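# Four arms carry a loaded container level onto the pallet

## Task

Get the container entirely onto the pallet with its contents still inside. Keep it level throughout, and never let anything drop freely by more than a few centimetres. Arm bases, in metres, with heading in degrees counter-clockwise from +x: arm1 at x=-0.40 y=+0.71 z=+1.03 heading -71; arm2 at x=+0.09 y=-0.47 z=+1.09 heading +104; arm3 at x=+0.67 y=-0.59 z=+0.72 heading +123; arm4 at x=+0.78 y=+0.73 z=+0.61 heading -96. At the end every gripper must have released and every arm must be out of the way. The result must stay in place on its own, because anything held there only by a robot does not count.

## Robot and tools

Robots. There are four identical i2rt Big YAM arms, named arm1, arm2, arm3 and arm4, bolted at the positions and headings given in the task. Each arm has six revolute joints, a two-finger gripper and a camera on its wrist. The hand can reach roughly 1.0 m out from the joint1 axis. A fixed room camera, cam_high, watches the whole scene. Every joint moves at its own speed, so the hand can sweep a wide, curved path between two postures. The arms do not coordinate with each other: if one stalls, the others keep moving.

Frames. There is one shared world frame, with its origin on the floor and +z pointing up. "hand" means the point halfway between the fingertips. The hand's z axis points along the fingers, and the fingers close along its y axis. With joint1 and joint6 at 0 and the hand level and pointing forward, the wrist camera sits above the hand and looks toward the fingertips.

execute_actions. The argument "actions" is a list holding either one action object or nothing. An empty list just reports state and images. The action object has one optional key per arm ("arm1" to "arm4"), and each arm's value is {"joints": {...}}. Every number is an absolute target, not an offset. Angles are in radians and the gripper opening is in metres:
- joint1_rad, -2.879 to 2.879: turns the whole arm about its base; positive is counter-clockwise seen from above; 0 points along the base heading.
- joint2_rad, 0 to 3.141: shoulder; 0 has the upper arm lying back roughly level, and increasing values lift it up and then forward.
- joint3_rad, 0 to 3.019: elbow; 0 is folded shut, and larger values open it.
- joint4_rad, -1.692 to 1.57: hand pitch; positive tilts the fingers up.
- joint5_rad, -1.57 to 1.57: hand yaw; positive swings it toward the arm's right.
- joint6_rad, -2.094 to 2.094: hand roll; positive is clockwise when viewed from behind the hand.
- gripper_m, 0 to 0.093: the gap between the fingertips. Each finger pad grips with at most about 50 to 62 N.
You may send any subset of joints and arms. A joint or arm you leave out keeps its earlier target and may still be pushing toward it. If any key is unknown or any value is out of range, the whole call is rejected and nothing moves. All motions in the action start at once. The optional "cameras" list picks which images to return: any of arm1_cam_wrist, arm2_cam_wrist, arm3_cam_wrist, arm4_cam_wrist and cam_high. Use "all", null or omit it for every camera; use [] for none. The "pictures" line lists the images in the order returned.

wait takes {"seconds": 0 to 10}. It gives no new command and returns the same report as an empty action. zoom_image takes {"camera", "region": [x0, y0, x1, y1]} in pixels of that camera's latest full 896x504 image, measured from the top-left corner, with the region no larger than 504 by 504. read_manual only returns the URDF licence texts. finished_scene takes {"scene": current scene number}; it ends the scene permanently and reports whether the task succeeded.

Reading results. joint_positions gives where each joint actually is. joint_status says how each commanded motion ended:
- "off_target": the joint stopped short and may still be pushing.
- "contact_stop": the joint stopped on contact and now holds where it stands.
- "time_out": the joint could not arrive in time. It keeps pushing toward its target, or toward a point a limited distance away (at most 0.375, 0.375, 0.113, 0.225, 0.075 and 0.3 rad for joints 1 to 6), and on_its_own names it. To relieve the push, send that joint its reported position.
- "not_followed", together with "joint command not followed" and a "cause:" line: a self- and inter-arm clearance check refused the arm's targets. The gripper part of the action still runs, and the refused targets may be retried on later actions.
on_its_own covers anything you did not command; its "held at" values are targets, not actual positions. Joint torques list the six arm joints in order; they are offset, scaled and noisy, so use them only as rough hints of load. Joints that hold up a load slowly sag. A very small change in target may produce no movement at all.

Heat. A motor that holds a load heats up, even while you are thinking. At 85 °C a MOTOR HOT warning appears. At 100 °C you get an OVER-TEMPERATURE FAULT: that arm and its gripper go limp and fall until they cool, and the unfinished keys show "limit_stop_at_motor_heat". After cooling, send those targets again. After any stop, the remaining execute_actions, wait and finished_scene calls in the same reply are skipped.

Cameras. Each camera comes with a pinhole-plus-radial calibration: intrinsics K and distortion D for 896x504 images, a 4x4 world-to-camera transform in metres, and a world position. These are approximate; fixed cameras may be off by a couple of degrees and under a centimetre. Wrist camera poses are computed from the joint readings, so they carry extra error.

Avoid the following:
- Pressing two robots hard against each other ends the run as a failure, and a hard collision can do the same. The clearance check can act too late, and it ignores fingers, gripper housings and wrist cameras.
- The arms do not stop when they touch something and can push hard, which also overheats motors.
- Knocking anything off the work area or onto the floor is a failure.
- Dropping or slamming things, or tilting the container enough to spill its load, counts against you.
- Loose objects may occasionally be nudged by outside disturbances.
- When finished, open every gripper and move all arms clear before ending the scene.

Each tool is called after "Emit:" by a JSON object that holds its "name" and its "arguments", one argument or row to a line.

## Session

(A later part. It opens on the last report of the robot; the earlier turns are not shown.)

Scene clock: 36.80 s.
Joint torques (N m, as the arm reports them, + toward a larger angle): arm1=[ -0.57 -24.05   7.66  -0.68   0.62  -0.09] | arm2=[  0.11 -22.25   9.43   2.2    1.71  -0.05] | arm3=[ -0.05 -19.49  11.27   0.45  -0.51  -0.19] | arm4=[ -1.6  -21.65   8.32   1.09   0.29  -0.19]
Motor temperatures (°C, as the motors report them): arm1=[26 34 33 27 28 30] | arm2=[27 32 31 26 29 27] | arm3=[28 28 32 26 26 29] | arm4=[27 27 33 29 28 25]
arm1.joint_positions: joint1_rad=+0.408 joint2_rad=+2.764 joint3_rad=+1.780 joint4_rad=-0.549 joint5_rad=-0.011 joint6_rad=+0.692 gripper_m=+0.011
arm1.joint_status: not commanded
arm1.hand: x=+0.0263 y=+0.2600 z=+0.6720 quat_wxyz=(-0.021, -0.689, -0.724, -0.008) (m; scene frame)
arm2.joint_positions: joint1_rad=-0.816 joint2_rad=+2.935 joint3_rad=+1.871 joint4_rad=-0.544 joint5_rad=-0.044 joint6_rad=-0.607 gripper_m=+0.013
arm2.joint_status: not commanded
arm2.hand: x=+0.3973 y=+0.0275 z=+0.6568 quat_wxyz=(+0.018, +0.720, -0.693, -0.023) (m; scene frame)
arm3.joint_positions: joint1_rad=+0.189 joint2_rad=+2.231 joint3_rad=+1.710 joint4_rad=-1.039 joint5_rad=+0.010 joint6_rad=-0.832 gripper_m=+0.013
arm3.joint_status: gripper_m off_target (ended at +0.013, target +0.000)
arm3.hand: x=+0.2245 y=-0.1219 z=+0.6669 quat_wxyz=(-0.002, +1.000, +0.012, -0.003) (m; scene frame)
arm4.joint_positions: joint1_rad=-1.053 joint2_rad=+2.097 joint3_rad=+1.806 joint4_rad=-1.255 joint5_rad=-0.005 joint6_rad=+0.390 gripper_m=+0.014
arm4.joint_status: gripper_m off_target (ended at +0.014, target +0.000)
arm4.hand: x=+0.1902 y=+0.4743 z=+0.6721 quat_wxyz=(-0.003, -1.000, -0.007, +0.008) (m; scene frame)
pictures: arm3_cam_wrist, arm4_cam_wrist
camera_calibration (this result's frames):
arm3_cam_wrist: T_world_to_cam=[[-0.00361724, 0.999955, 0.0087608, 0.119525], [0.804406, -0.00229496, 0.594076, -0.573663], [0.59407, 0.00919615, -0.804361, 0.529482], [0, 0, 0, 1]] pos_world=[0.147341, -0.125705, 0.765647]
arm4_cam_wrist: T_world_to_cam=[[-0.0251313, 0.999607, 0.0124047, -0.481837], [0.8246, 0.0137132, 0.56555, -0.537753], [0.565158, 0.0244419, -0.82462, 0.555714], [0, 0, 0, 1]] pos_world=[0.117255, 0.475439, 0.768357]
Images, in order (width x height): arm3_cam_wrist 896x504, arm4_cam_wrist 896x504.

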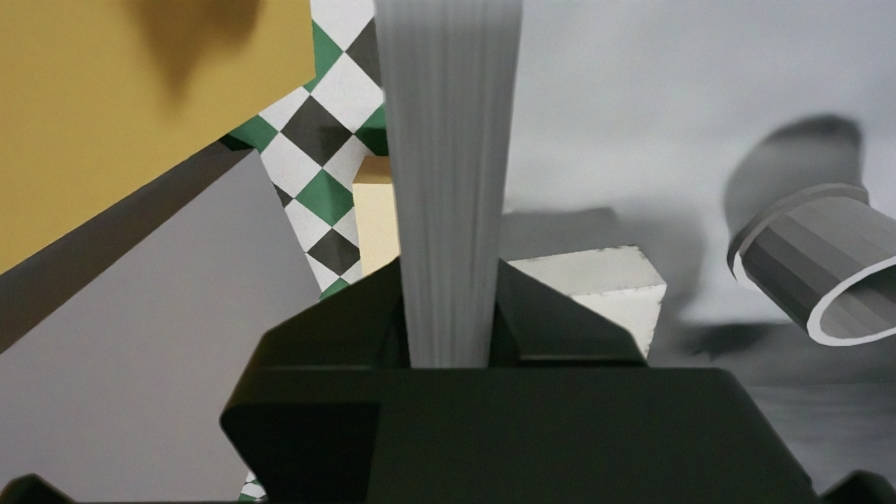

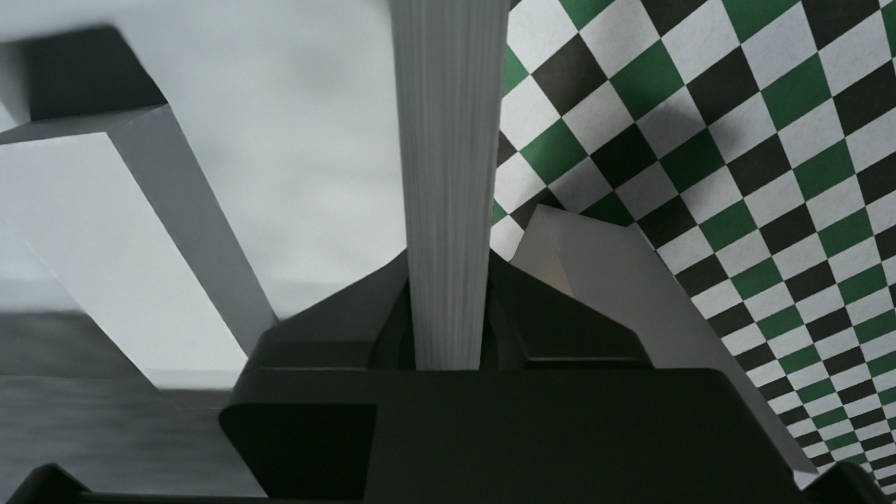

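Emit:
{"name": "execute_actions", "arguments": {
  "actions": [
    {"arm3":{"joints":{"joint1_rad":0.189,"joint2_rad":2.145,"joint3_rad":1.755,"joint4_rad":-1.039,"joint6_rad":-0.832}},"arm4":{"joints":{"joint1_rad":-1.053,"joint2_rad":2.01,"joint3_rad":1.85,"joint4_rad":-1.255,"joint6_rad":0.39}},"arm1":{"joints":{"joint2_rad":2.76,"joint3_rad":1.795,"joint4_rad":-0.55}},"arm2":{"joints":{"joint2_rad":2.93,"joint3_rad":1.895,"joint4_rad":-0.54}}}
  ],
  "cameras": []
}}

Scene clock: 37.63 s.
Joint torques (N m, as the arm reports them, + toward a larger angle): arm1=[ -0.44 -21.5    5.08  -0.36   0.61  -0.08] | arm2=[ -0.03 -18.47   5.97   1.05   1.64  -0.04] | arm3=[  0.79 -25.4   12.09   0.25  -0.49  -0.11] | arm4=[ -0.75 -32.68  10.99   0.87   0.38  -0.05]
Motor temperatures (°C, as the motors report them): arm1=[26 34 33 27 28 30] | arm2=[27 32 31 26 29 27] | arm3=[28 28 32 26 26 29] | arm4=[27 28 33 29 28 25]
arm1.joint_positions: joint1_rad=+0.408 joint2_rad=+2.768 joint3_rad=+1.780 joint4_rad=-0.542 joint5_rad=-0.011 joint6_rad=+0.692 gripper_m=+0.011
arm1.joint_status: all done
arm1.hand: x=+0.0261 y=+0.2604 z=+0.6695 quat_wxyz=(-0.022, -0.689, -0.724, -0.008) (m; scene frame)
arm2.joint_positions: joint1_rad=-0.816 joint2_rad=+2.937 joint3_rad=+1.871 joint4_rad=-0.552 joint5_rad=-0.041 joint6_rad=-0.607 gripper_m=+0.013
arm2.joint_status: all done
arm2.hand: x=+0.3960 y=+0.0247 z=+0.6558 quat_wxyz=(+0.023, +0.720, -0.693, -0.021) (m; scene frame)
arm3.joint_positions: joint1_rad=+0.189 joint2_rad=+2.228 joint3_rad=+1.710 joint4_rad=-1.039 joint5_rad=+0.010 joint6_rad=-0.832 gripper_m=+0.013
arm3.joint_status: all done
arm3.hand: x=+0.2241 y=-0.1214 z=+0.6690 quat_wxyz=(-0.003, +1.000, +0.012, -0.004) (m; scene frame)
arm4.joint_positions: joint1_rad=-1.053 joint2_rad=+2.096 joint3_rad=+1.806 joint4_rad=-1.255 joint5_rad=-0.007 joint6_rad=+0.393 gripper_m=+0.014
arm4.joint_status: all done
arm4.hand: x=+0.1902 y=+0.4739 z=+0.6726 quat_wxyz=(-0.004, -1.000, -0.006, +0.008) (m; scene frame)
pictures: none
No camera images: the call's "cameras" was empty. Leave "cameras" out to get every camera's image.

Emit:
{"name": "execute_actions", "arguments": {
  "actions": [
    {"arm1":{"joints":{"gripper_m":0.093}},"arm2":{"joints":{"gripper_m":0.093}}}
  ],
  "cameras": ["cam_high"]
}}

Scene clock: 38.53 s.
Joint torques (N m, as the arm reports them, + toward a larger angle): arm1=[ -0.38 -21.2    5.15  -0.32   0.15  -0.09] | arm2=[ -0.05 -18.18   5.91   0.94  -0.01  -0.02] | arm3=[  0.59 -25.79  12.01  -0.03  -0.32  -0.09] | arm4=[ -0.83 -31.87  11.01   0.67   0.25  -0.05]
Motor temperatures (°C, as the motors report them): arm1=[26 34 33 27 28 30] | arm2=[27 32 31 26 29 27] | arm3=[28 29 32 26 26 29] | arm4=[27 28 33 29 28 25]
arm1.joint_positions: joint1_rad=+0.407 joint2_rad=+2.767 joint3_rad=+1.780 joint4_rad=-0.542 joint5_rad=-0.002 joint6_rad=+0.692 gripper_m=+0.093
arm1.joint_status: all done
arm1.hand: x=+0.0246 y=+0.2586 z=+0.6699 quat_wxyz=(-0.022, -0.689, -0.724, -0.003) (m; scene frame)
arm2.joint_positions: joint1_rad=-0.815 joint2_rad=+2.937 joint3_rad=+1.872 joint4_rad=-0.549 joint5_rad=-0.002 joint6_rad=-0.608 gripper_m=+0.093
arm2.joint_status: all done
arm2.hand: x=+0.4017 y=+0.0224 z=+0.6557 quat_wxyz=(+0.017, +0.722, -0.692, -0.002) (m; scene frame)
arm3.joint_positions: joint1_rad=+0.188 joint2_rad=+2.228 joint3_rad=+1.710 joint4_rad=-1.038 joint5_rad=+0.006 joint6_rad=-0.832 gripper_m=+0.013
arm3.joint_status: not commanded
arm3.hand: x=+0.2238 y=-0.1213 z=+0.6690 quat_wxyz=(-0.002, +1.000, +0.011, -0.006) (m; scene frame)
arm4.joint_positions: joint1_rad=-1.053 joint2_rad=+2.096 joint3_rad=+1.804 joint4_rad=-1.250 joint5_rad=-0.005 joint6_rad=+0.393 gripper_m=+0.014
arm4.joint_status: not commanded
arm4.hand: x=+0.1896 y=+0.4741 z=+0.6719 quat_wxyz=(-0.003, -1.000, -0.006, +0.010) (m; scene frame)
pictures: cam_high
Images, in order (width x height): cam_high 896x504.

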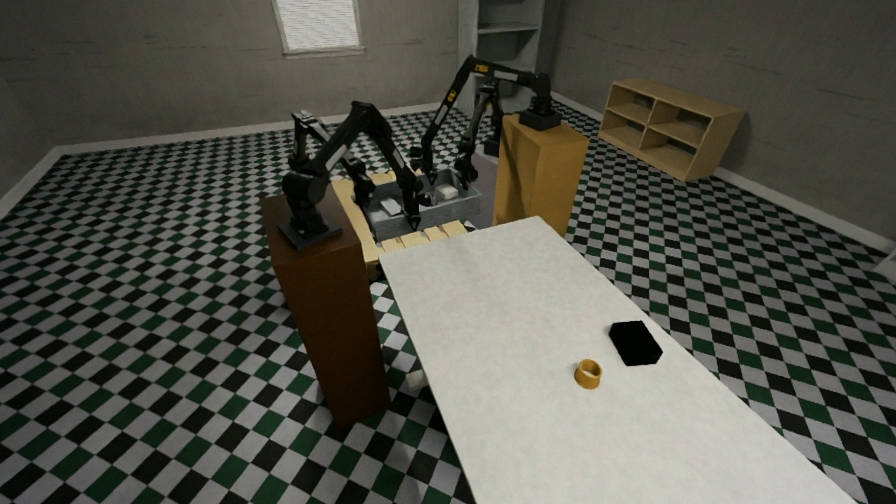

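Emit:
{"name": "execute_actions", "arguments": {
  "actions": [
    {"arm1":{"joints":{"joint2_rad":2.5,"joint3_rad":1.625,"joint4_rad":-0.68}},"arm2":{"joints":{"joint2_rad":2.635,"joint3_rad":1.665,"joint4_rad":-0.577}}}
  ],
  "cameras": []
}}

Scene clock: 40.00 s.
Joint torques (N m, as the arm reports them, + toward a larger angle): arm1=[ -0.45 -19.     5.09  -0.28   0.15  -0.09] | arm2=[ -0.11 -16.7    5.22   0.66  -0.02  -0.01] | arm3=[  0.8  -25.69  12.11   0.04  -0.29  -0.1 ] | arm4=[ -1.08 -32.44  11.05   0.78   0.26  -0.04]
Motor temperatures (°C, as the motors report them): arm1=[26 34 32 27 28 30] | arm2=[27 32 31 26 29 27] | arm3=[28 29 32 26 26 29] | arm4=[27 28 33 29 28 25]
arm1.joint_positions: joint1_rad=+0.407 joint2_rad=+2.477 joint3_rad=+1.621 joint4_rad=-0.675 joint5_rad=-0.002 joint6_rad=+0.692 gripper_m=+0.093
arm1.joint_status: all done
arm1.hand: x=+0.0250 y=+0.2566 z=+0.8050 quat_wxyz=(-0.021, -0.689, -0.724, -0.004) (m; scene frame)
arm2.joint_positions: joint1_rad=-0.815 joint2_rad=+2.611 joint3_rad=+1.666 joint4_rad=-0.575 joint5_rad=-0.002 joint6_rad=-0.608 gripper_m=+0.093
arm2.joint_status: all done
arm2.hand: x=+0.4224 y=+0.0524 z=+0.8031 quat_wxyz=(-0.029, +0.721, -0.692, -0.011) (m; scene frame)
arm3.joint_positions: joint1_rad=+0.188 joint2_rad=+2.228 joint3_rad=+1.710 joint4_rad=-1.038 joint5_rad=+0.006 joint6_rad=-0.832 gripper_m=+0.013
arm3.joint_status: not commanded
arm3.hand: x=+0.2238 y=-0.1213 z=+0.6690 quat_wxyz=(-0.002, +1.000, +0.011, -0.006) (m; scene frame)
arm4.joint_positions: joint1_rad=-1.053 joint2_rad=+2.096 joint3_rad=+1.804 joint4_rad=-1.250 joint5_rad=-0.005 joint6_rad=+0.393 gripper_m=+0.014
arm4.joint_status: not commanded
arm4.hand: x=+0.1896 y=+0.4741 z=+0.6719 quat_wxyz=(-0.003, -1.000, -0.006, +0.010) (m; scene frame)
pictures: none
No camera images: the call's "cameras" was empty. Leave "cameras" out to get every camera's image.

Emit:
{"name": "execute_actions", "arguments": {
  "actions": [
    {"arm1":{"joints":{"joint1_rad":-0.2,"joint2_rad":1.3,"joint3_rad":1.2,"joint4_rad":-1.2}},"arm2":{"joints":{"joint2_rad":1.4,"joint3_rad":1.4,"joint4_rad":-1.2}},"arm3":{"joints":{"joint1_rad":0.1,"joint2_rad":2.128,"joint3_rad":1.515,"joint4_rad":-0.832,"joint6_rad":-0.92}},"arm4":{"joints":{"joint1_rad":-0.994,"joint2_rad":1.914,"joint3_rad":1.5,"joint4_rad":-1.015,"joint6_rad":0.452}}}
  ],
  "cameras": []
}}

Emit:
{"name": "execute_actions", "arguments": {
  "actions": [
    {"arm2":{"joints":{"joint1_rad":0.1}},"arm3":{"joints":{"joint1_rad":-0.011,"joint2_rad":2.16,"joint3_rad":1.34,"joint4_rad":-0.629,"joint6_rad":-1.031}},"arm4":{"joints":{"joint1_rad":-0.916,"joint2_rad":1.875,"joint3_rad":1.22,"joint4_rad":-0.786,"joint6_rad":0.53}}}
  ],
  "cameras": ["cam_high"]
}}

Scene clock: 42.60 s.
Joint torques (N m, as the arm reports them, + toward a larger angle): arm1=[ 0.4  -9.69  7.79 -0.04 -0.04 -0.1 ] | arm2=[-0.21 -8.04  9.09  1.09 -0.02  0.01] | arm3=[  1.26 -23.25  10.56   0.34   0.01  -0.01] | arm4=[ -1.6  -30.15  10.07   0.75   0.2   -0.12]
Motor temperatures (°C, as the motors report them): arm1=[26 34 32 27 28 30] | arm2=[27 31 31 26 28 27] | arm3=[28 30 33 26 26 29] | arm4=[27 29 34 29 28 25]
arm1.joint_positions: joint1_rad=-0.205 joint2_rad=+1.297 joint3_rad=+1.205 joint4_rad=-1.190 joint5_rad=+0.001 joint6_rad=+0.692 gripper_m=+0.093
arm1.joint_status: all done
arm1.hand: x=-0.3431 y=+0.2821 z=+1.2684 quat_wxyz=(-0.134, -0.867, -0.477, +0.049) (m; scene frame)
arm2.joint_positions: joint1_rad=-0.815 joint2_rad=+1.385 joint3_rad=+1.397 joint4_rad=-1.192 joint5_rad=-0.002 joint6_rad=-0.608 gripper_m=+0.093
arm2.joint_status: all done
arm2.hand: x=+0.3567 y=-0.0606 z=+1.3862 quat_wxyz=(-0.195, +0.707, -0.679, -0.044) (m; scene frame)
arm3.joint_positions: joint1_rad=+0.090 joint2_rad=+2.207 joint3_rad=+1.474 joint4_rad=-0.841 joint5_rad=-0.001 joint6_rad=-0.928 gripper_m=+0.013
arm3.joint_status: all done
arm3.hand: x=+0.3059 y=-0.1273 z=+0.6081 quat_wxyz=(+0.007, +1.000, +0.010, -0.003) (m; scene frame)
arm4.joint_positions: joint1_rad=-0.986 joint2_rad=+2.013 joint3_rad=+1.453 joint4_rad=-1.010 joint5_rad=-0.003 joint6_rad=+0.463 gripper_m=+0.014
arm4.joint_status: all done
arm4.hand: x=+0.2741 y=+0.4697 z=+0.5991 quat_wxyz=(+0.003, -1.000, -0.004, -0.003) (m; scene frame)
pictures: none
No camera images: the call's "cameras" was empty. Leave "cameras" out to get every camera's image.

Scene clock: 44.07 s.
Joint torques (N m, as the arm reports them, + toward a larger angle): arm1=[ 0.36 -9.65  7.79 -0.04 -0.04 -0.1 ] | arm2=[-0.41 -8.73  9.07  1.06 -0.06  0.02] | arm3=[  1.47 -20.54   9.3    0.95   0.2   -0.04] | arm4=[ -1.33 -27.26   8.71   0.68   0.08  -0.11]
Motor temperatures (°C, as the motors report them): arm1=[26 34 32 27 28 30] | arm2=[27 31 31 26 28 27] | arm3=[28 30 33 26 26 29] | arm4=[27 29 34 29 28 25]
arm1.joint_positions: joint1_rad=-0.205 joint2_rad=+1.297 joint3_rad=+1.205 joint4_rad=-1.190 joint5_rad=+0.001 joint6_rad=+0.692 gripper_m=+0.093
arm1.joint_status: not commanded
arm1.hand: x=-0.3431 y=+0.2821 z=+1.2684 quat_wxyz=(-0.134, -0.867, -0.477, +0.049) (m; scene frame)
arm2.joint_positions: joint1_rad=+0.104 joint2_rad=+1.393 joint3_rad=+1.397 joint4_rad=-1.192 joint5_rad=-0.001 joint6_rad=-0.609 gripper_m=+0.093
arm2.joint_status: all done
arm2.hand: x=-0.0790 y=-0.0122 z=+1.3837 quat_wxyz=(-0.157, +0.935, -0.294, -0.119) (m; scene frame)
arm3.joint_positions: joint1_rad=-0.022 joint2_rad=+2.213 joint3_rad=+1.301 joint4_rad=-0.653 joint5_rad=-0.004 joint6_rad=-1.037 gripper_m=+0.013
arm3.joint_status: all done
arm3.hand: x=+0.3834 y=-0.1305 z=+0.5593 quat_wxyz=(+0.005, +1.000, +0.009, -0.006) (m; scene frame)
arm4.joint_positions: joint1_rad=-0.910 joint2_rad=+1.959 joint3_rad=+1.178 joint4_rad=-0.781 joint5_rad=-0.001 joint6_rad=+0.542 gripper_m=+0.014
arm4.joint_status: all done
arm4.hand: x=+0.3533 y=+0.4677 z=+0.5451 quat_wxyz=(+0.002, -1.000, -0.003, +0.001) (m; scene frame)
pictures: cam_high
Images, in order (width x height): cam_high 896x504.

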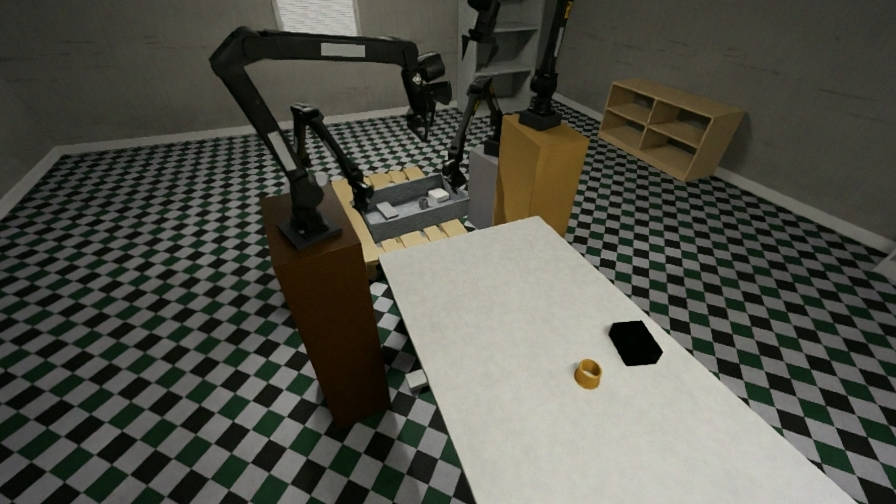

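Emit:
{"name": "execute_actions", "arguments": {
  "actions": [
    {"arm3":{"joints":{"joint1_rad":-0.142,"joint2_rad":2.257,"joint3_rad":1.232,"joint4_rad":-0.43,"joint6_rad":-1.162}},"arm4":{"joints":{"joint1_rad":-0.815,"joint2_rad":1.884,"joint3_rad":1.008,"joint4_rad":-0.553,"joint6_rad":0.631}}}
  ],
  "cameras": []
}}

Emit:
{"name": "execute_actions", "arguments": {
  "actions": [
    {"arm3":{"joints":{"joint1_rad":-0.295,"joint2_rad":2.379,"joint3_rad":1.188,"joint4_rad":-0.268,"joint6_rad":-1.315}},"arm4":{"joints":{"joint1_rad":-0.681,"joint2_rad":1.985,"joint3_rad":0.842,"joint4_rad":-0.307,"joint6_rad":0.765}}}
  ],
  "cameras": []
}}

Scene clock: 45.60 s.
Joint torques (N m, as the arm reports them, + toward a larger angle): arm1=[ 0.39 -9.55  7.78 -0.05 -0.04 -0.1 ] | arm2=[-0.2  -8.61  9.06  1.08 -0.06  0.02] | arm3=[  1.37 -19.76   6.82   0.76   0.08  -0.09] | arm4=[ -0.86 -24.18   8.09   0.99  -0.49  -0.1 ]
Motor temperatures (°C, as the motors report them): arm1=[26 33 33 27 28 30] | arm2=[27 31 31 26 28 27] | arm3=[28 30 32 26 26 29] | arm4=[27 29 34 29 28 25]
arm1.joint_positions: joint1_rad=-0.205 joint2_rad=+1.297 joint3_rad=+1.205 joint4_rad=-1.190 joint5_rad=+0.001 joint6_rad=+0.692 gripper_m=+0.093
arm1.joint_status: not commanded
arm1.hand: x=-0.3431 y=+0.2821 z=+1.2684 quat_wxyz=(-0.134, -0.867, -0.477, +0.049) (m; scene frame)
arm2.joint_positions: joint1_rad=+0.104 joint2_rad=+1.393 joint3_rad=+1.397 joint4_rad=-1.192 joint5_rad=-0.001 joint6_rad=-0.609 gripper_m=+0.093
arm2.joint_status: not commanded
arm2.hand: x=-0.0790 y=-0.0122 z=+1.3837 quat_wxyz=(-0.157, +0.935, -0.294, -0.119) (m; scene frame)
arm3.joint_positions: joint1_rad=-0.150 joint2_rad=+2.310 joint3_rad=+1.204 joint4_rad=-0.450 joint5_rad=-0.003 joint6_rad=-1.162 gripper_m=+0.013
arm3.joint_status: all done
arm3.hand: x=+0.4587 y=-0.1319 z=+0.4911 quat_wxyz=(-0.001, +1.000, +0.007, -0.007) (m; scene frame)
arm4.joint_positions: joint1_rad=-0.813 joint2_rad=+1.955 joint3_rad=+0.956 joint4_rad=-0.560 joint5_rad=+0.012 joint6_rad=+0.641 gripper_m=+0.014
arm4.joint_status: all done
arm4.hand: x=+0.4315 y=+0.4692 z=+0.4940 quat_wxyz=(+0.006, -1.000, -0.002, +0.006) (m; scene frame)
pictures: none
No camera images: the call's "cameras" was empty. Leave "cameras" out to get every camera's image.

Scene clock: 46.77 s.
Joint torques (N m, as the arm reports them, + toward a larger angle): arm1=[ 0.46 -9.61  7.79 -0.05 -0.04 -0.1 ] | arm2=[-0.2  -8.61  9.08  1.05 -0.06  0.01] | arm3=[  1.48 -19.5    5.16   0.63   0.09  -0.06] | arm4=[ -1.14 -20.91   5.93   1.45  -0.67  -0.08]
Motor temperatures (°C, as the motors report them): arm1=[26 33 33 27 28 30] | arm2=[27 31 31 26 28 27] | arm3=[28 30 32 26 26 29] | arm4=[27 29 34 29 28 25]
arm1.joint_positions: joint1_rad=-0.205 joint2_rad=+1.297 joint3_rad=+1.205 joint4_rad=-1.190 joint5_rad=+0.001 joint6_rad=+0.692 gripper_m=+0.093
arm1.joint_status: not commanded
arm1.hand: x=-0.3431 y=+0.2821 z=+1.2684 quat_wxyz=(-0.134, -0.867, -0.477, +0.049) (m; scene frame)
arm2.joint_positions: joint1_rad=+0.104 joint2_rad=+1.393 joint3_rad=+1.397 joint4_rad=-1.192 joint5_rad=-0.001 joint6_rad=-0.609 gripper_m=+0.093
arm2.joint_status: not commanded
arm2.hand: x=-0.0790 y=-0.0122 z=+1.3837 quat_wxyz=(-0.157, +0.935, -0.294, -0.119) (m; scene frame)
arm3.joint_positions: joint1_rad=-0.302 joint2_rad=+2.434 joint3_rad=+1.164 joint4_rad=-0.287 joint5_rad=-0.003 joint6_rad=-1.317 gripper_m=+0.013
arm3.joint_status: all done
arm3.hand: x=+0.5384 y=-0.1368 z=+0.4279 quat_wxyz=(-0.001, +1.000, +0.009, -0.006) (m; scene frame)
arm4.joint_positions: joint1_rad=-0.680 joint2_rad=+2.042 joint3_rad=+0.798 joint4_rad=-0.322 joint5_rad=+0.017 joint6_rad=+0.772 gripper_m=+0.014
arm4.joint_status: all done
arm4.hand: x=+0.5103 y=+0.4670 z=+0.4348 quat_wxyz=(+0.009, -1.000, -0.003, +0.005) (m; scene frame)
pictures: none
No camera images: the call's "cameras" was empty. Leave "cameras" out to get every camera's image.

Emit:
{"name": "execute_actions", "arguments": {
  "actions": [
    {"arm3":{"joints":{"joint1_rad":-0.465,"joint2_rad":2.518,"joint3_rad":1.215,"joint4_rad":-0.15,"joint6_rad":-1.485}},"arm4":{"joints":{"joint1_rad":-0.506,"joint2_rad":2.148,"joint3_rad":0.735,"joint4_rad":-0.054,"joint6_rad":0.94}}}
  ],
  "cameras": []
}}

Emit:
{"name": "execute_actions", "arguments": {
  "actions": [
    {"arm3":{"joints":{"joint1_rad":-0.622,"joint2_rad":2.673,"joint3_rad":1.32,"joint4_rad":-0.095,"joint6_rad":-1.642}},"arm4":{"joints":{"joint1_rad":-0.315,"joint2_rad":2.358,"joint3_rad":0.715,"joint4_rad":0.165,"joint6_rad":1.131}}}
  ],
  "cameras": ["cam_high","arm3_cam_wrist","arm4_cam_wrist"]
}}

Scene clock: 48.07 s.
Joint torques (N m, as the arm reports them, + toward a larger angle): arm1=[ 0.41 -9.63  7.8  -0.04 -0.05 -0.09] | arm2=[-0.16 -8.6   9.07  1.08 -0.06  0.01] | arm3=[  1.21 -18.7    4.88   0.74   0.22   0.  ] | arm4=[ -1.12 -19.88   2.61   1.84  -0.56  -0.07]
Motor temperatures (°C, as the motors report them): arm1=[26 33 33 27 28 30] | arm2=[27 31 31 26 28 27] | arm3=[28 30 32 26 26 29] | arm4=[27 29 33 29 28 25]
arm1.joint_positions: joint1_rad=-0.205 joint2_rad=+1.297 joint3_rad=+1.205 joint4_rad=-1.190 joint5_rad=+0.001 joint6_rad=+0.692 gripper_m=+0.093
arm1.joint_status: not commanded
arm1.hand: x=-0.3431 y=+0.2821 z=+1.2684 quat_wxyz=(-0.134, -0.867, -0.477, +0.049) (m; scene frame)
arm2.joint_positions: joint1_rad=+0.104 joint2_rad=+1.393 joint3_rad=+1.397 joint4_rad=-1.192 joint5_rad=-0.001 joint6_rad=-0.609 gripper_m=+0.093
arm2.joint_status: not commanded
arm2.hand: x=-0.0790 y=-0.0122 z=+1.3837 quat_wxyz=(-0.157, +0.935, -0.294, -0.119) (m; scene frame)
arm3.joint_positions: joint1_rad=-0.474 joint2_rad=+2.571 joint3_rad=+1.181 joint4_rad=-0.172 joint5_rad=-0.005 joint6_rad=-1.493 gripper_m=+0.013
arm3.joint_status: all done
arm3.hand: x=+0.6192 y=-0.1452 z=+0.3692 quat_wxyz=(+0.001, +1.000, +0.011, -0.006) (m; scene frame)
arm4.joint_positions: joint1_rad=-0.502 joint2_rad=+2.203 joint3_rad=+0.711 joint4_rad=-0.075 joint5_rad=+0.015 joint6_rad=+0.946 gripper_m=+0.014
arm4.joint_status: all done
arm4.hand: x=+0.5888 y=+0.4615 z=+0.3749 quat_wxyz=(+0.008, -1.000, -0.005, +0.004) (m; scene frame)
pictures: none
No camera images: the call's "cameras" was empty. Leave "cameras" out to get every camera's image.

Scene clock: 49.20 s.
Joint torques (N m, as the arm reports them, + toward a larger angle): arm1=[ 0.35 -9.59  7.81 -0.05 -0.05 -0.11] | arm2=[-0.23 -8.64  9.08  1.06 -0.05  0.01] | arm3=[  1.45 -19.42   4.17   0.92   0.14   0.05] | arm4=[ -1.   -19.16   0.28   2.15  -0.58  -0.06]
Motor temperatures (°C, as the motors report them): arm1=[26 33 33 27 28 30] | arm2=[27 30 31 26 28 27] | arm3=[28 30 32 26 26 29] | arm4=[27 29 33 29 28 25]
arm1.joint_positions: joint1_rad=-0.205 joint2_rad=+1.297 joint3_rad=+1.205 joint4_rad=-1.190 joint5_rad=+0.001 joint6_rad=+0.692 gripper_m=+0.093
arm1.joint_status: not commanded
arm1.hand: x=-0.3431 y=+0.2821 z=+1.2684 quat_wxyz=(-0.134, -0.867, -0.477, +0.049) (m; scene frame)
arm2.joint_positions: joint1_rad=+0.104 joint2_rad=+1.393 joint3_rad=+1.397 joint4_rad=-1.192 joint5_rad=-0.001 joint6_rad=-0.609 gripper_m=+0.093
arm2.joint_status: not commanded
arm2.hand: x=-0.0790 y=-0.0122 z=+1.3837 quat_wxyz=(-0.157, +0.935, -0.294, -0.119) (m; scene frame)
arm3.joint_positions: joint1_rad=-0.634 joint2_rad=+2.728 joint3_rad=+1.289 joint4_rad=-0.119 joint5_rad=-0.004 joint6_rad=-1.656 gripper_m=+0.013
arm3.joint_status: all done
arm3.hand: x=+0.6908 y=-0.1434 z=+0.3085 quat_wxyz=(-0.001, +1.000, +0.012, -0.004) (m; scene frame)
arm4.joint_positions: joint1_rad=-0.309 joint2_rad=+2.409 joint3_rad=+0.698 joint4_rad=+0.134 joint5_rad=+0.015 joint6_rad=+1.136 gripper_m=+0.014
arm4.joint_status: all done
arm4.hand: x=+0.6593 y=+0.4639 z=+0.3153 quat_wxyz=(+0.010, -1.000, -0.006, +0.003) (m; scene frame)
pictures: arm3_cam_wrist, arm4_cam_wrist, cam_high
camera_calibration (this result's frames):
arm3_cam_wrist: T_world_to_cam=[[-0.00520214, 0.999963, 0.00686721, 0.147547], [0.805834, 0.000125712, 0.592141, -0.735944], [0.592119, 0.00861423, -0.805805, -0.0338277], [0, 0, 0, 1]] pos_world=[0.613847, -0.147158, 0.407511]
arm4_cam_wrist: T_world_to_cam=[[-0.0232968, 0.999016, 0.0377304, -0.464154], [0.819261, -0.0025515, 0.573415, -0.714015], [0.572947, 0.0442698, -0.818396, -0.01972], [0, 0, 0, 1]] pos_world=[0.58545, 0.462749, 0.4108]
Images, in order (width x height): arm3_cam_wrist 896x504, arm4_cam_wrist 896x504, cam_high 896x504.

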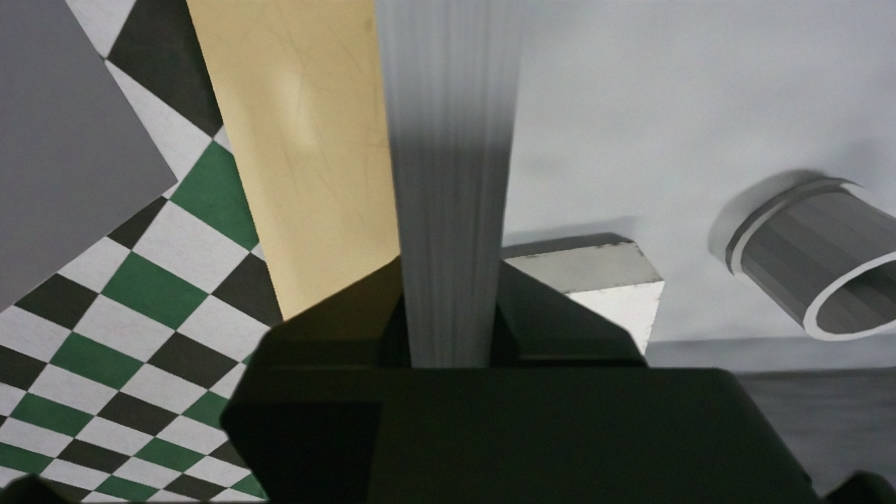

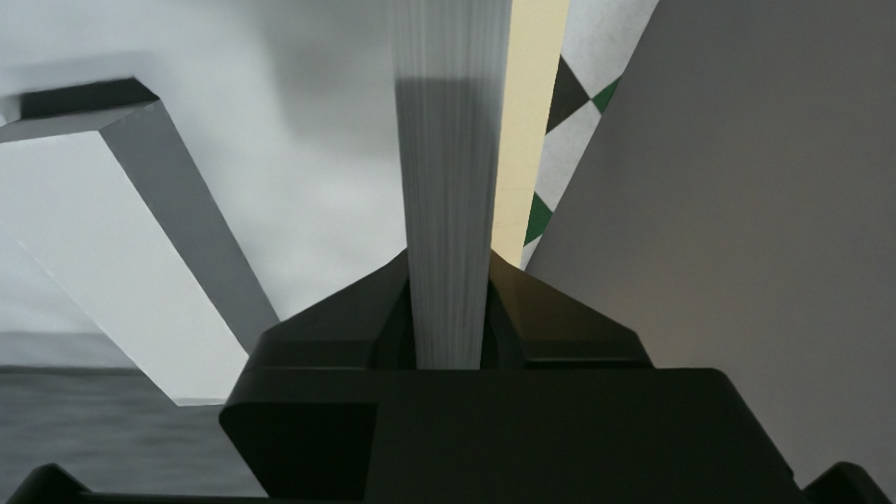

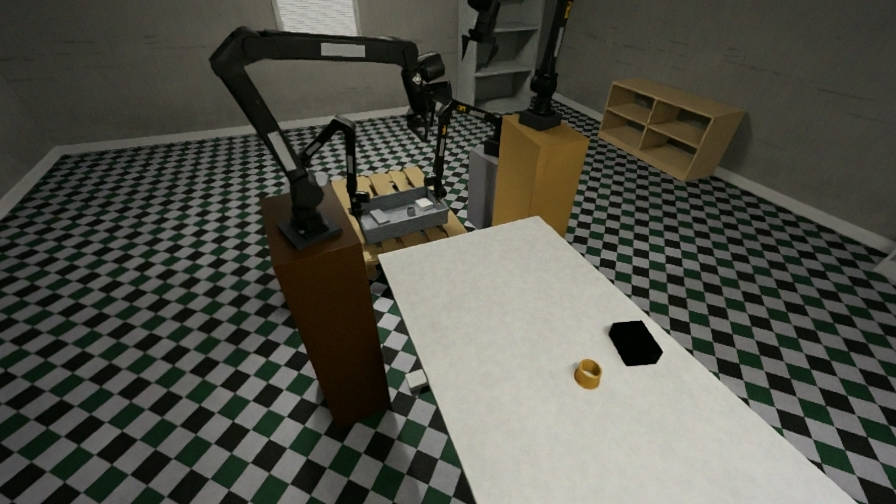

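Emit:
{"name": "execute_actions", "arguments": {
  "actions": [
    {"arm3":{"joints":{"joint1_rad":-0.625,"joint2_rad":2.788,"joint3_rad":1.31,"joint4_rad":0.005,"joint6_rad":-1.645}},"arm4":{"joints":{"joint1_rad":-0.278,"joint2_rad":2.487,"joint3_rad":0.87,"joint4_rad":0.157,"joint6_rad":1.168}}}
  ],
  "cameras": ["cam_high"]
}}

Emit:
{"name": "zoom_image", "arguments": {
  "camera": "cam_high",
  "region": [320, 150, 500, 280]
}}

Scene clock: 50.43 s.
Joint torques (N m, as the arm reports them, + toward a larger angle): arm1=[ 0.45 -9.56  7.81 -0.03 -0.05 -0.1 ] | arm2=[-0.15 -8.61  9.06  1.06 -0.05  0.01] | arm3=[  1.55 -18.5    2.18   0.62   0.6    0.07] | arm4=[  0.33 -21.68   0.6    1.86  -0.53   0.21]
Motor temperatures (°C, as the motors report them): arm1=[26 33 33 27 28 30] | arm2=[27 30 31 26 28 27] | arm3=[28 30 31 26 26 29] | arm4=[27 29 33 29 28 25]
arm1.joint_positions: joint1_rad=-0.205 joint2_rad=+1.297 joint3_rad=+1.205 joint4_rad=-1.190 joint5_rad=+0.001 joint6_rad=+0.692 gripper_m=+0.093
arm1.joint_status: not commanded
arm1.hand: x=-0.3431 y=+0.2821 z=+1.2684 quat_wxyz=(-0.134, -0.867, -0.477, +0.049) (m; scene frame)
arm2.joint_positions: joint1_rad=+0.104 joint2_rad=+1.393 joint3_rad=+1.397 joint4_rad=-1.192 joint5_rad=-0.001 joint6_rad=-0.609 gripper_m=+0.093
arm2.joint_status: not commanded
arm2.hand: x=-0.0790 y=-0.0122 z=+1.3837 quat_wxyz=(-0.157, +0.935, -0.294, -0.119) (m; scene frame)
arm3.joint_positions: joint1_rad=-0.632 joint2_rad=+2.843 joint3_rad=+1.288 joint4_rad=-0.011 joint5_rad=-0.012 joint6_rad=-1.660 gripper_m=+0.013
arm3.joint_status: all done
arm3.hand: x=+0.6860 y=-0.1815 z=+0.2621 quat_wxyz=(+0.002, +1.000, +0.015, -0.009) (m; scene frame)
arm4.joint_positions: joint1_rad=-0.289 joint2_rad=+2.540 joint3_rad=+0.854 joint4_rad=+0.133 joint5_rad=+0.014 joint6_rad=+1.149 gripper_m=+0.014
arm4.joint_status: all done
arm4.hand: x=+0.6501 y=+0.4265 z=+0.2691 quat_wxyz=(+0.000, -1.000, -0.010, +0.007) (m; scene frame)
pictures: cam_high
Images, in order (width x height): cam_high 896x504.

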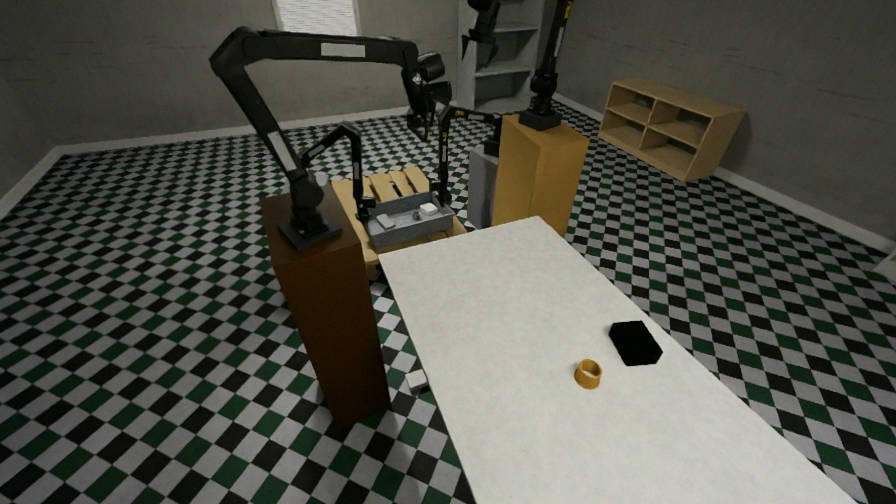

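Region (320, 150, 500, 280) of cam_high's 896x504 image, scaled by 2.800, with more detail than that image has.

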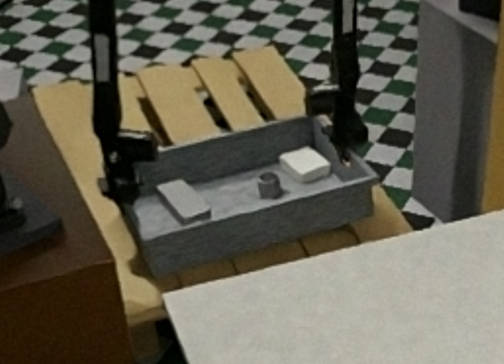

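Emit:
{"name": "execute_actions", "arguments": {
  "actions": [
    {"arm3":{"joints":{"joint2_rad":2.866,"joint3_rad":1.39,"joint4_rad":0.01}},"arm4":{"joints":{"joint2_rad":2.579,"joint3_rad":0.915,"joint4_rad":0.19}}}
  ],
  "cameras": []
}}

Scene clock: 51.33 s.
Joint torques (N m, as the arm reports them, + toward a larger angle): arm1=[ 0.41 -9.62  7.79 -0.07 -0.04 -0.11] | arm2=[-0.12 -8.68  9.05  1.09 -0.06  0.01] | arm3=[  1.02 -18.4    2.84   0.85   0.5    0.05] | arm4=[  0.89 -20.45  -0.03   2.1   -0.58   0.17]
Motor temperatures (°C, as the motors report them): arm1=[26 33 33 27 28 30] | arm2=[27 30 31 26 28 27] | arm3=[28 30 31 26 26 29] | arm4=[27 29 32 29 28 25]
arm1.joint_positions: joint1_rad=-0.205 joint2_rad=+1.297 joint3_rad=+1.205 joint4_rad=-1.190 joint5_rad=+0.001 joint6_rad=+0.692 gripper_m=+0.093
arm1.joint_status: not commanded
arm1.hand: x=-0.3431 y=+0.2821 z=+1.2684 quat_wxyz=(-0.134, -0.867, -0.477, +0.049) (m; scene frame)
arm2.joint_positions: joint1_rad=+0.104 joint2_rad=+1.393 joint3_rad=+1.397 joint4_rad=-1.192 joint5_rad=-0.001 joint6_rad=-0.609 gripper_m=+0.093
arm2.joint_status: not commanded
arm2.hand: x=-0.0790 y=-0.0122 z=+1.3837 quat_wxyz=(-0.157, +0.935, -0.294, -0.119) (m; scene frame)
arm3.joint_positions: joint1_rad=-0.632 joint2_rad=+2.914 joint3_rad=+1.363 joint4_rad=-0.011 joint5_rad=-0.010 joint6_rad=-1.659 gripper_m=+0.013
arm3.joint_status: all done
arm3.hand: x=+0.6864 y=-0.1774 z=+0.2349 quat_wxyz=(+0.001, +1.000, +0.015, -0.008) (m; scene frame)
arm4.joint_positions: joint1_rad=-0.289 joint2_rad=+2.626 joint3_rad=+0.902 joint4_rad=+0.161 joint5_rad=+0.015 joint6_rad=+1.151 gripper_m=+0.014
arm4.joint_status: all done
arm4.hand: x=+0.6518 y=+0.4304 z=+0.2405 quat_wxyz=(+0.004, -1.000, -0.009, +0.006) (m; scene frame)
pictures: none
No camera images: the call's "cameras" was empty. Leave "cameras" out to get every camera's image.

Emit:
{"name": "execute_actions", "arguments": {
  "actions": [
    {"arm3":{"joints":{"joint2_rad":2.932,"joint3_rad":1.453}},"arm4":{"joints":{"joint2_rad":2.652,"joint3_rad":0.96,"joint4_rad":0.213}}}
  ],
  "cameras": []
}}

Scene clock: 52.17 s.
Joint torques (N m, as the arm reports them, + toward a larger angle): arm1=[ 0.37 -9.57  7.81 -0.05 -0.04 -0.1 ] | arm2=[-0.16 -8.66  9.05  1.07 -0.06  0.01] | arm3=[  1.05 -17.45   3.98   0.41  -0.77   0.03] | arm4=[  0.21 -17.25   1.17   2.62   0.05   0.19]
Motor temperatures (°C, as the motors report them): arm1=[26 32 33 27 28 30] | arm2=[27 30 31 26 27 27] | arm3=[28 30 31 26 26 29] | arm4=[27 29 32 29 28 25]
arm1.joint_positions: joint1_rad=-0.205 joint2_rad=+1.297 joint3_rad=+1.205 joint4_rad=-1.190 joint5_rad=+0.001 joint6_rad=+0.692 gripper_m=+0.093
arm1.joint_status: not commanded
arm1.hand: x=-0.3431 y=+0.2821 z=+1.2684 quat_wxyz=(-0.134, -0.867, -0.477, +0.049) (m; scene frame)
arm2.joint_positions: joint1_rad=+0.104 joint2_rad=+1.393 joint3_rad=+1.397 joint4_rad=-1.192 joint5_rad=-0.001 joint6_rad=-0.609 gripper_m=+0.093
arm2.joint_status: not commanded
arm2.hand: x=-0.0790 y=-0.0122 z=+1.3837 quat_wxyz=(-0.157, +0.935, -0.294, -0.119) (m; scene frame)
arm3.joint_positions: joint1_rad=-0.630 joint2_rad=+2.966 joint3_rad=+1.410 joint4_rad=-0.004 joint5_rad=+0.015 joint6_rad=-1.657 gripper_m=+0.013
arm3.joint_status: all done
arm3.hand: x=+0.6897 y=-0.1787 z=+0.2149 quat_wxyz=(+0.001, +1.000, +0.015, +0.005) (m; scene frame)
arm4.joint_positions: joint1_rad=-0.289 joint2_rad=+2.662 joint3_rad=+0.929 joint4_rad=+0.170 joint5_rad=+0.001 joint6_rad=+1.151 gripper_m=+0.014
arm4.joint_status: all done
arm4.hand: x=+0.6536 y=+0.4288 z=+0.2276 quat_wxyz=(+0.001, -1.000, -0.009, -0.001) (m; scene frame)
pictures: none
No camera images: the call's "cameras" was empty. Leave "cameras" out to get every camera's image.

Emit:
{"name": "execute_actions", "arguments": {
  "actions": [
    {"arm3":{"joints":{"joint2_rad":2.97,"joint3_rad":1.43}},"arm4":{"joints":{"joint2_rad":2.662,"joint3_rad":0.935,"joint4_rad":0.18}}}
  ],
  "cameras": []
}}

Emit:
{"name": "execute_actions", "arguments": {
  "actions": [
    {"arm3":{"joints":{"gripper_m":0.07}},"arm4":{"joints":{"gripper_m":0.07}}}
  ],
  "cameras": []
}}

Emit:
{"name": "execute_actions", "arguments": {
  "actions": [
    {"arm3":{"joints":{"joint2_rad":2.70,"joint3_rad":1.2,"joint4_rad":-0.07}},"arm4":{"joints":{"joint2_rad":2.36,"joint3_rad":0.77,"joint4_rad":0.03}}}
  ],
  "cameras": []
}}

Emit:
{"name": "execute_actions", "arguments": {
  "actions": [
    {"arm3":{"joints":{"joint2_rad":1.2,"joint3_rad":1.0,"joint4_rad":-1.0}},"arm4":{"joints":{"joint2_rad":1.2,"joint3_rad":1.0,"joint4_rad":-1.0}}}
  ]
}}

Scene clock: 52.97 s.
Joint torques (N m, as the arm reports them, + toward a larger angle): arm1=[ 0.4  -9.6   7.8  -0.04 -0.05 -0.11] | arm2=[-0.24 -8.61  9.07  1.07 -0.06  0.01] | arm3=[  0.55 -14.89   2.2    0.53  -0.79   0.02] | arm4=[  0.35 -16.59  -0.5    1.34   0.12   0.17]
Motor temperatures (°C, as the motors report them): arm1=[26 32 33 27 28 30] | arm2=[27 30 31 26 27 27] | arm3=[28 30 31 26 26 29] | arm4=[27 29 32 29 28 25]
arm1.joint_positions: joint1_rad=-0.205 joint2_rad=+1.297 joint3_rad=+1.205 joint4_rad=-1.190 joint5_rad=+0.001 joint6_rad=+0.692 gripper_m=+0.093
arm1.joint_status: not commanded
arm1.hand: x=-0.3431 y=+0.2821 z=+1.2684 quat_wxyz=(-0.134, -0.867, -0.477, +0.049) (m; scene frame)
arm2.joint_positions: joint1_rad=+0.104 joint2_rad=+1.393 joint3_rad=+1.397 joint4_rad=-1.192 joint5_rad=-0.001 joint6_rad=-0.609 gripper_m=+0.093
arm2.joint_status: not commanded
arm2.hand: x=-0.0790 y=-0.0122 z=+1.3837 quat_wxyz=(-0.157, +0.935, -0.294, -0.119) (m; scene frame)
arm3.joint_positions: joint1_rad=-0.630 joint2_rad=+2.968 joint3_rad=+1.410 joint4_rad=-0.002 joint5_rad=+0.015 joint6_rad=-1.657 gripper_m=+0.013
arm3.joint_status: all done
arm3.hand: x=+0.6897 y=-0.1796 z=+0.2141 quat_wxyz=(+0.001, +1.000, +0.015, +0.005) (m; scene frame)
arm4.joint_positions: joint1_rad=-0.289 joint2_rad=+2.662 joint3_rad=+0.928 joint4_rad=+0.169 joint5_rad=+0.000 joint6_rad=+1.151 gripper_m=+0.014
arm4.joint_status: all done
arm4.hand: x=+0.6543 y=+0.4300 z=+0.2277 quat_wxyz=(+0.002, -1.000, -0.009, -0.002) (m; scene frame)
pictures: none
No camera images: the call's "cameras" was empty. Leave "cameras" out to get every camera's image.

Scene clock: 53.63 s.
Joint torques (N m, as the arm reports them, + toward a larger angle): arm1=[ 0.4  -9.55  7.8  -0.03 -0.05 -0.1 ] | arm2=[-0.2  -8.69  9.08  1.06 -0.06  0.01] | arm3=[  0.89 -13.87   1.06   0.68  -0.25  -0.01] | arm4=[  0.78 -16.29  -0.9    1.16   0.06   0.16]
Motor temperatures (°C, as the motors report them): arm1=[26 32 33 27 28 30] | arm2=[27 30 31 26 27 27] | arm3=[28 30 31 26 26 29] | arm4=[27 29 32 29 28 25]
arm1.joint_positions: joint1_rad=-0.205 joint2_rad=+1.297 joint3_rad=+1.205 joint4_rad=-1.190 joint5_rad=+0.001 joint6_rad=+0.692 gripper_m=+0.093
arm1.joint_status: not commanded
arm1.hand: x=-0.3431 y=+0.2821 z=+1.2684 quat_wxyz=(-0.134, -0.867, -0.477, +0.049) (m; scene frame)
arm2.joint_positions: joint1_rad=+0.104 joint2_rad=+1.393 joint3_rad=+1.397 joint4_rad=-1.192 joint5_rad=-0.001 joint6_rad=-0.609 gripper_m=+0.093
arm2.joint_status: not commanded
arm2.hand: x=-0.0790 y=-0.0122 z=+1.3837 quat_wxyz=(-0.157, +0.935, -0.294, -0.119) (m; scene frame)
arm3.joint_positions: joint1_rad=-0.630 joint2_rad=+2.968 joint3_rad=+1.427 joint4_rad=-0.002 joint5_rad=+0.004 joint6_rad=-1.656 gripper_m=+0.070
arm3.joint_status: all done
arm3.hand: x=+0.6884 y=-0.1692 z=+0.2140 quat_wxyz=(-0.008, +1.000, +0.014, +0.000) (m; scene frame)
arm4.joint_positions: joint1_rad=-0.288 joint2_rad=+2.662 joint3_rad=+0.933 joint4_rad=+0.172 joint5_rad=+0.000 joint6_rad=+1.153 gripper_m=+0.070
arm4.joint_status: all done
arm4.hand: x=+0.6529 y=+0.4263 z=+0.2274 quat_wxyz=(-0.002, -1.000, -0.008, +0.000) (m; scene frame)
pictures: none
No camera images: the call's "cameras" was empty. Leave "cameras" out to get every camera's image.

Scene clock: 54.83 s.
Joint torques (N m, as the arm reports them, + toward a larger angle): arm1=[ 0.45 -9.57  7.79 -0.05 -0.04 -0.11] | arm2=[-0.22 -8.62  9.07  1.06 -0.06  0.01] | arm3=[  1.12 -13.17   1.09  -0.25  -0.2    0.02] | arm4=[  0.19 -14.57   0.06   0.62   0.24   0.14]
Motor temperatures (°C, as the motors report them): arm1=[26 32 33 27 28 30] | arm2=[27 30 32 26 27 27] | arm3=[28 30 31 26 26 29] | arm4=[27 29 32 29 28 25]
arm1.joint_positions: joint1_rad=-0.205 joint2_rad=+1.297 joint3_rad=+1.205 joint4_rad=-1.190 joint5_rad=+0.001 joint6_rad=+0.692 gripper_m=+0.093
arm1.joint_status: not commanded
arm1.hand: x=-0.3431 y=+0.2821 z=+1.2684 quat_wxyz=(-0.134, -0.867, -0.477, +0.049) (m; scene frame)
arm2.joint_positions: joint1_rad=+0.104 joint2_rad=+1.393 joint3_rad=+1.397 joint4_rad=-1.192 joint5_rad=-0.001 joint6_rad=-0.609 gripper_m=+0.093
arm2.joint_status: not commanded
arm2.hand: x=-0.0790 y=-0.0122 z=+1.3837 quat_wxyz=(-0.157, +0.935, -0.294, -0.119) (m; scene frame)
arm3.joint_positions: joint1_rad=-0.630 joint2_rad=+2.688 joint3_rad=+1.202 joint4_rad=-0.058 joint5_rad=+0.003 joint6_rad=-1.656 gripper_m=+0.070
arm3.joint_status: all done
arm3.hand: x=+0.6893 y=-0.1610 z=+0.3218 quat_wxyz=(-0.008, +1.000, +0.014, -0.001) (m; scene frame)
arm4.joint_positions: joint1_rad=-0.287 joint2_rad=+2.357 joint3_rad=+0.773 joint4_rad=+0.036 joint5_rad=-0.003 joint6_rad=+1.155 gripper_m=+0.070
arm4.joint_status: all done
arm4.hand: x=+0.6508 y=+0.4190 z=+0.3278 quat_wxyz=(-0.007, -1.000, -0.008, +0.000) (m; scene frame)
pictures: none
No camera images: the call's "cameras" was empty. Leave "cameras" out to get every camera's image.

Scene clock: 56.67 s.
Joint torques (N m, as the arm reports them, + toward a larger angle): arm1=[ 0.42 -9.59  7.78 -0.03 -0.04 -0.1 ] | arm2=[-0.23 -8.62  9.05  1.07 -0.06  0.02] | arm3=[ 0.69 -6.25 10.14  0.13 -0.15  0.08] | arm4=[ 0.25 -9.88  8.4   1.28  0.22  0.1 ]
Motor temperatures (°C, as the motors report them): arm1=[26 32 33 27 28 30] | arm2=[27 30 32 26 27 27] | arm3=[28 30 31 26 26 29] | arm4=[27 29 32 29 28 25]
arm1.joint_positions: joint1_rad=-0.205 joint2_rad=+1.297 joint3_rad=+1.205 joint4_rad=-1.190 joint5_rad=+0.001 joint6_rad=+0.692 gripper_m=+0.093
arm1.joint_status: not commanded
arm1.hand: x=-0.3431 y=+0.2821 z=+1.2684 quat_wxyz=(-0.134, -0.867, -0.477, +0.049) (m; scene frame)
arm2.joint_positions: joint1_rad=+0.104 joint2_rad=+1.393 joint3_rad=+1.397 joint4_rad=-1.192 joint5_rad=-0.001 joint6_rad=-0.609 gripper_m=+0.093
arm2.joint_status: not commanded
arm2.hand: x=-0.0790 y=-0.0122 z=+1.3837 quat_wxyz=(-0.157, +0.935, -0.294, -0.119) (m; scene frame)
arm3.joint_positions: joint1_rad=-0.630 joint2_rad=+1.201 joint3_rad=+0.998 joint4_rad=-0.982 joint5_rad=+0.003 joint6_rad=-1.656 gripper_m=+0.070
arm3.joint_status: all done
arm3.hand: x=+0.6920 y=-0.1707 z=+0.9159 quat_wxyz=(-0.185, +0.983, +0.013, +0.012) (m; scene frame)
arm4.joint_positions: joint1_rad=-0.287 joint2_rad=+1.203 joint3_rad=+0.998 joint4_rad=-0.993 joint5_rad=-0.003 joint6_rad=+1.155 gripper_m=+0.070
arm4.joint_status: all done
arm4.hand: x=+0.6194 y=+0.3465 z=+0.8064 quat_wxyz=(-0.166, -0.984, -0.008, +0.069) (m; scene frame)
pictures: arm1_cam_wrist, arm2_cam_wrist, arm3_cam_wrist, arm4_cam_wrist, cam_high
camera_calibration (this result's frames):
arm1_cam_wrist: T_world_to_cam=[[-0.841448, 0.508179, -0.183629, -0.204151], [0.412505, 0.823649, 0.389154, -0.581524], [0.349006, 0.251705, -0.902685, 1.3165], [0, 0, 0, 1]] pos_world=[-0.391367, 0.251348, 1.3772]
arm2_cam_wrist: T_world_to_cam=[[0.587943, 0.7787, 0.218975, -0.248385], [0.726594, -0.627372, 0.280116, -0.333667], [0.355505, -0.00558603, -0.934658, 1.44304], [0, 0, 0, 1]] pos_world=[-0.124533, -0.007855, 1.49661]
arm3_cam_wrist: T_world_to_cam=[[-0.0114801, 0.92922, 0.369349, -0.169033], [0.789053, -0.218472, 0.574165, -1.1058], [0.614218, 0.298028, -0.730695, 0.420424], [0, 0, 0, 1]] pos_world=[0.612359, -0.209815, 1.00454]
arm4_cam_wrist: T_world_to_cam=[[-0.0464712, 0.95016, -0.30828, -0.0560454], [0.885535, 0.181994, 0.427442, -0.950534], [0.462244, -0.253129, -0.849857, 0.607226], [0, 0, 0, 1]] pos_world=[0.55844, 0.37995, 0.905075]
Images, in order (width x height): arm1_cam_wrist 896x504, arm2_cam_wrist 896x504, arm3_cam_wrist 896x504, arm4_cam_wrist 896x504, cam_high 896x504.

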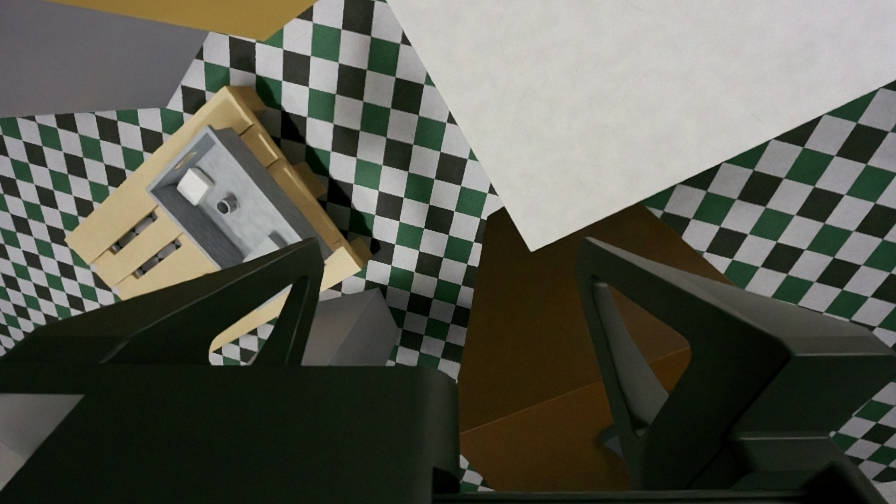

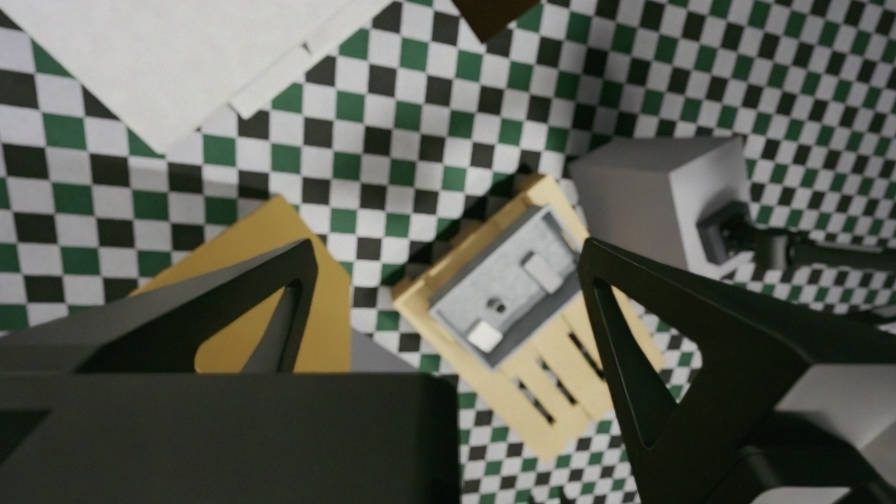

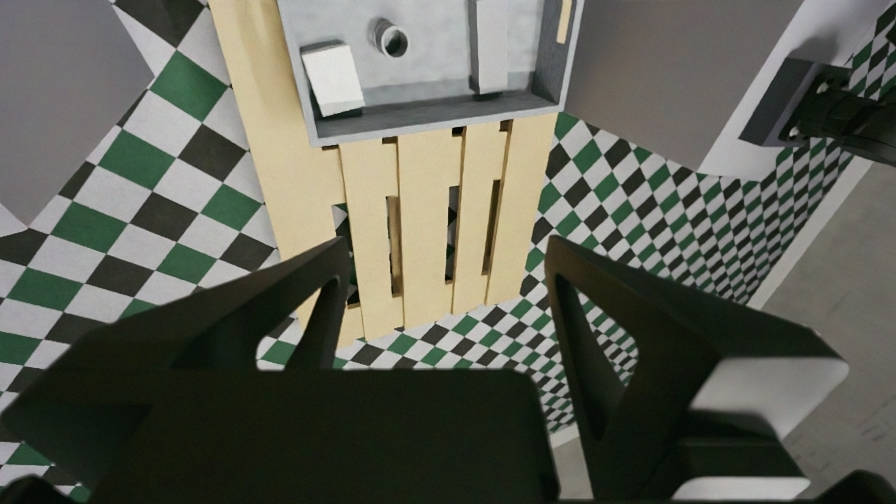

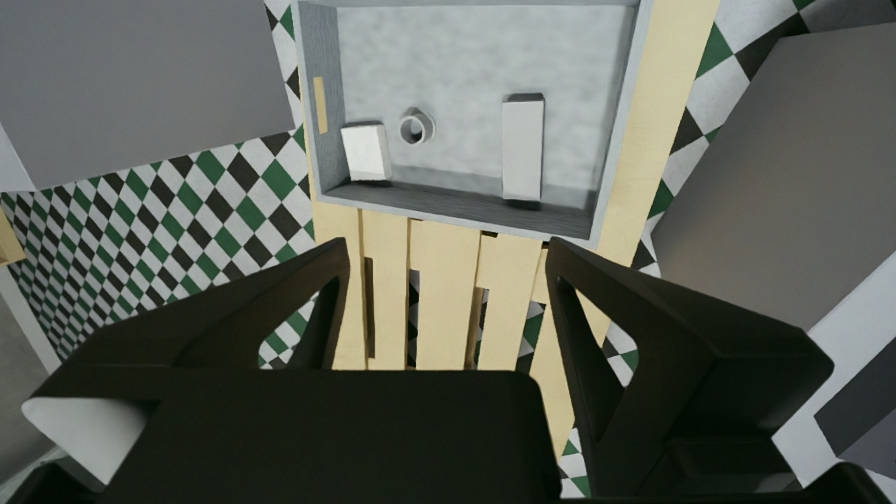

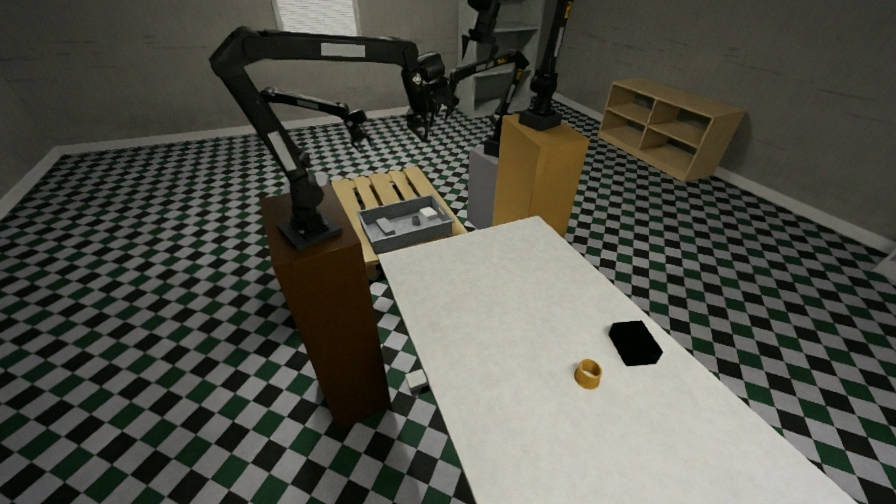

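Fully on the pallet.

Emit:
{"name": "finished_scene", "arguments": {
  "scene": 1
}}

The scene is finished: the task was done.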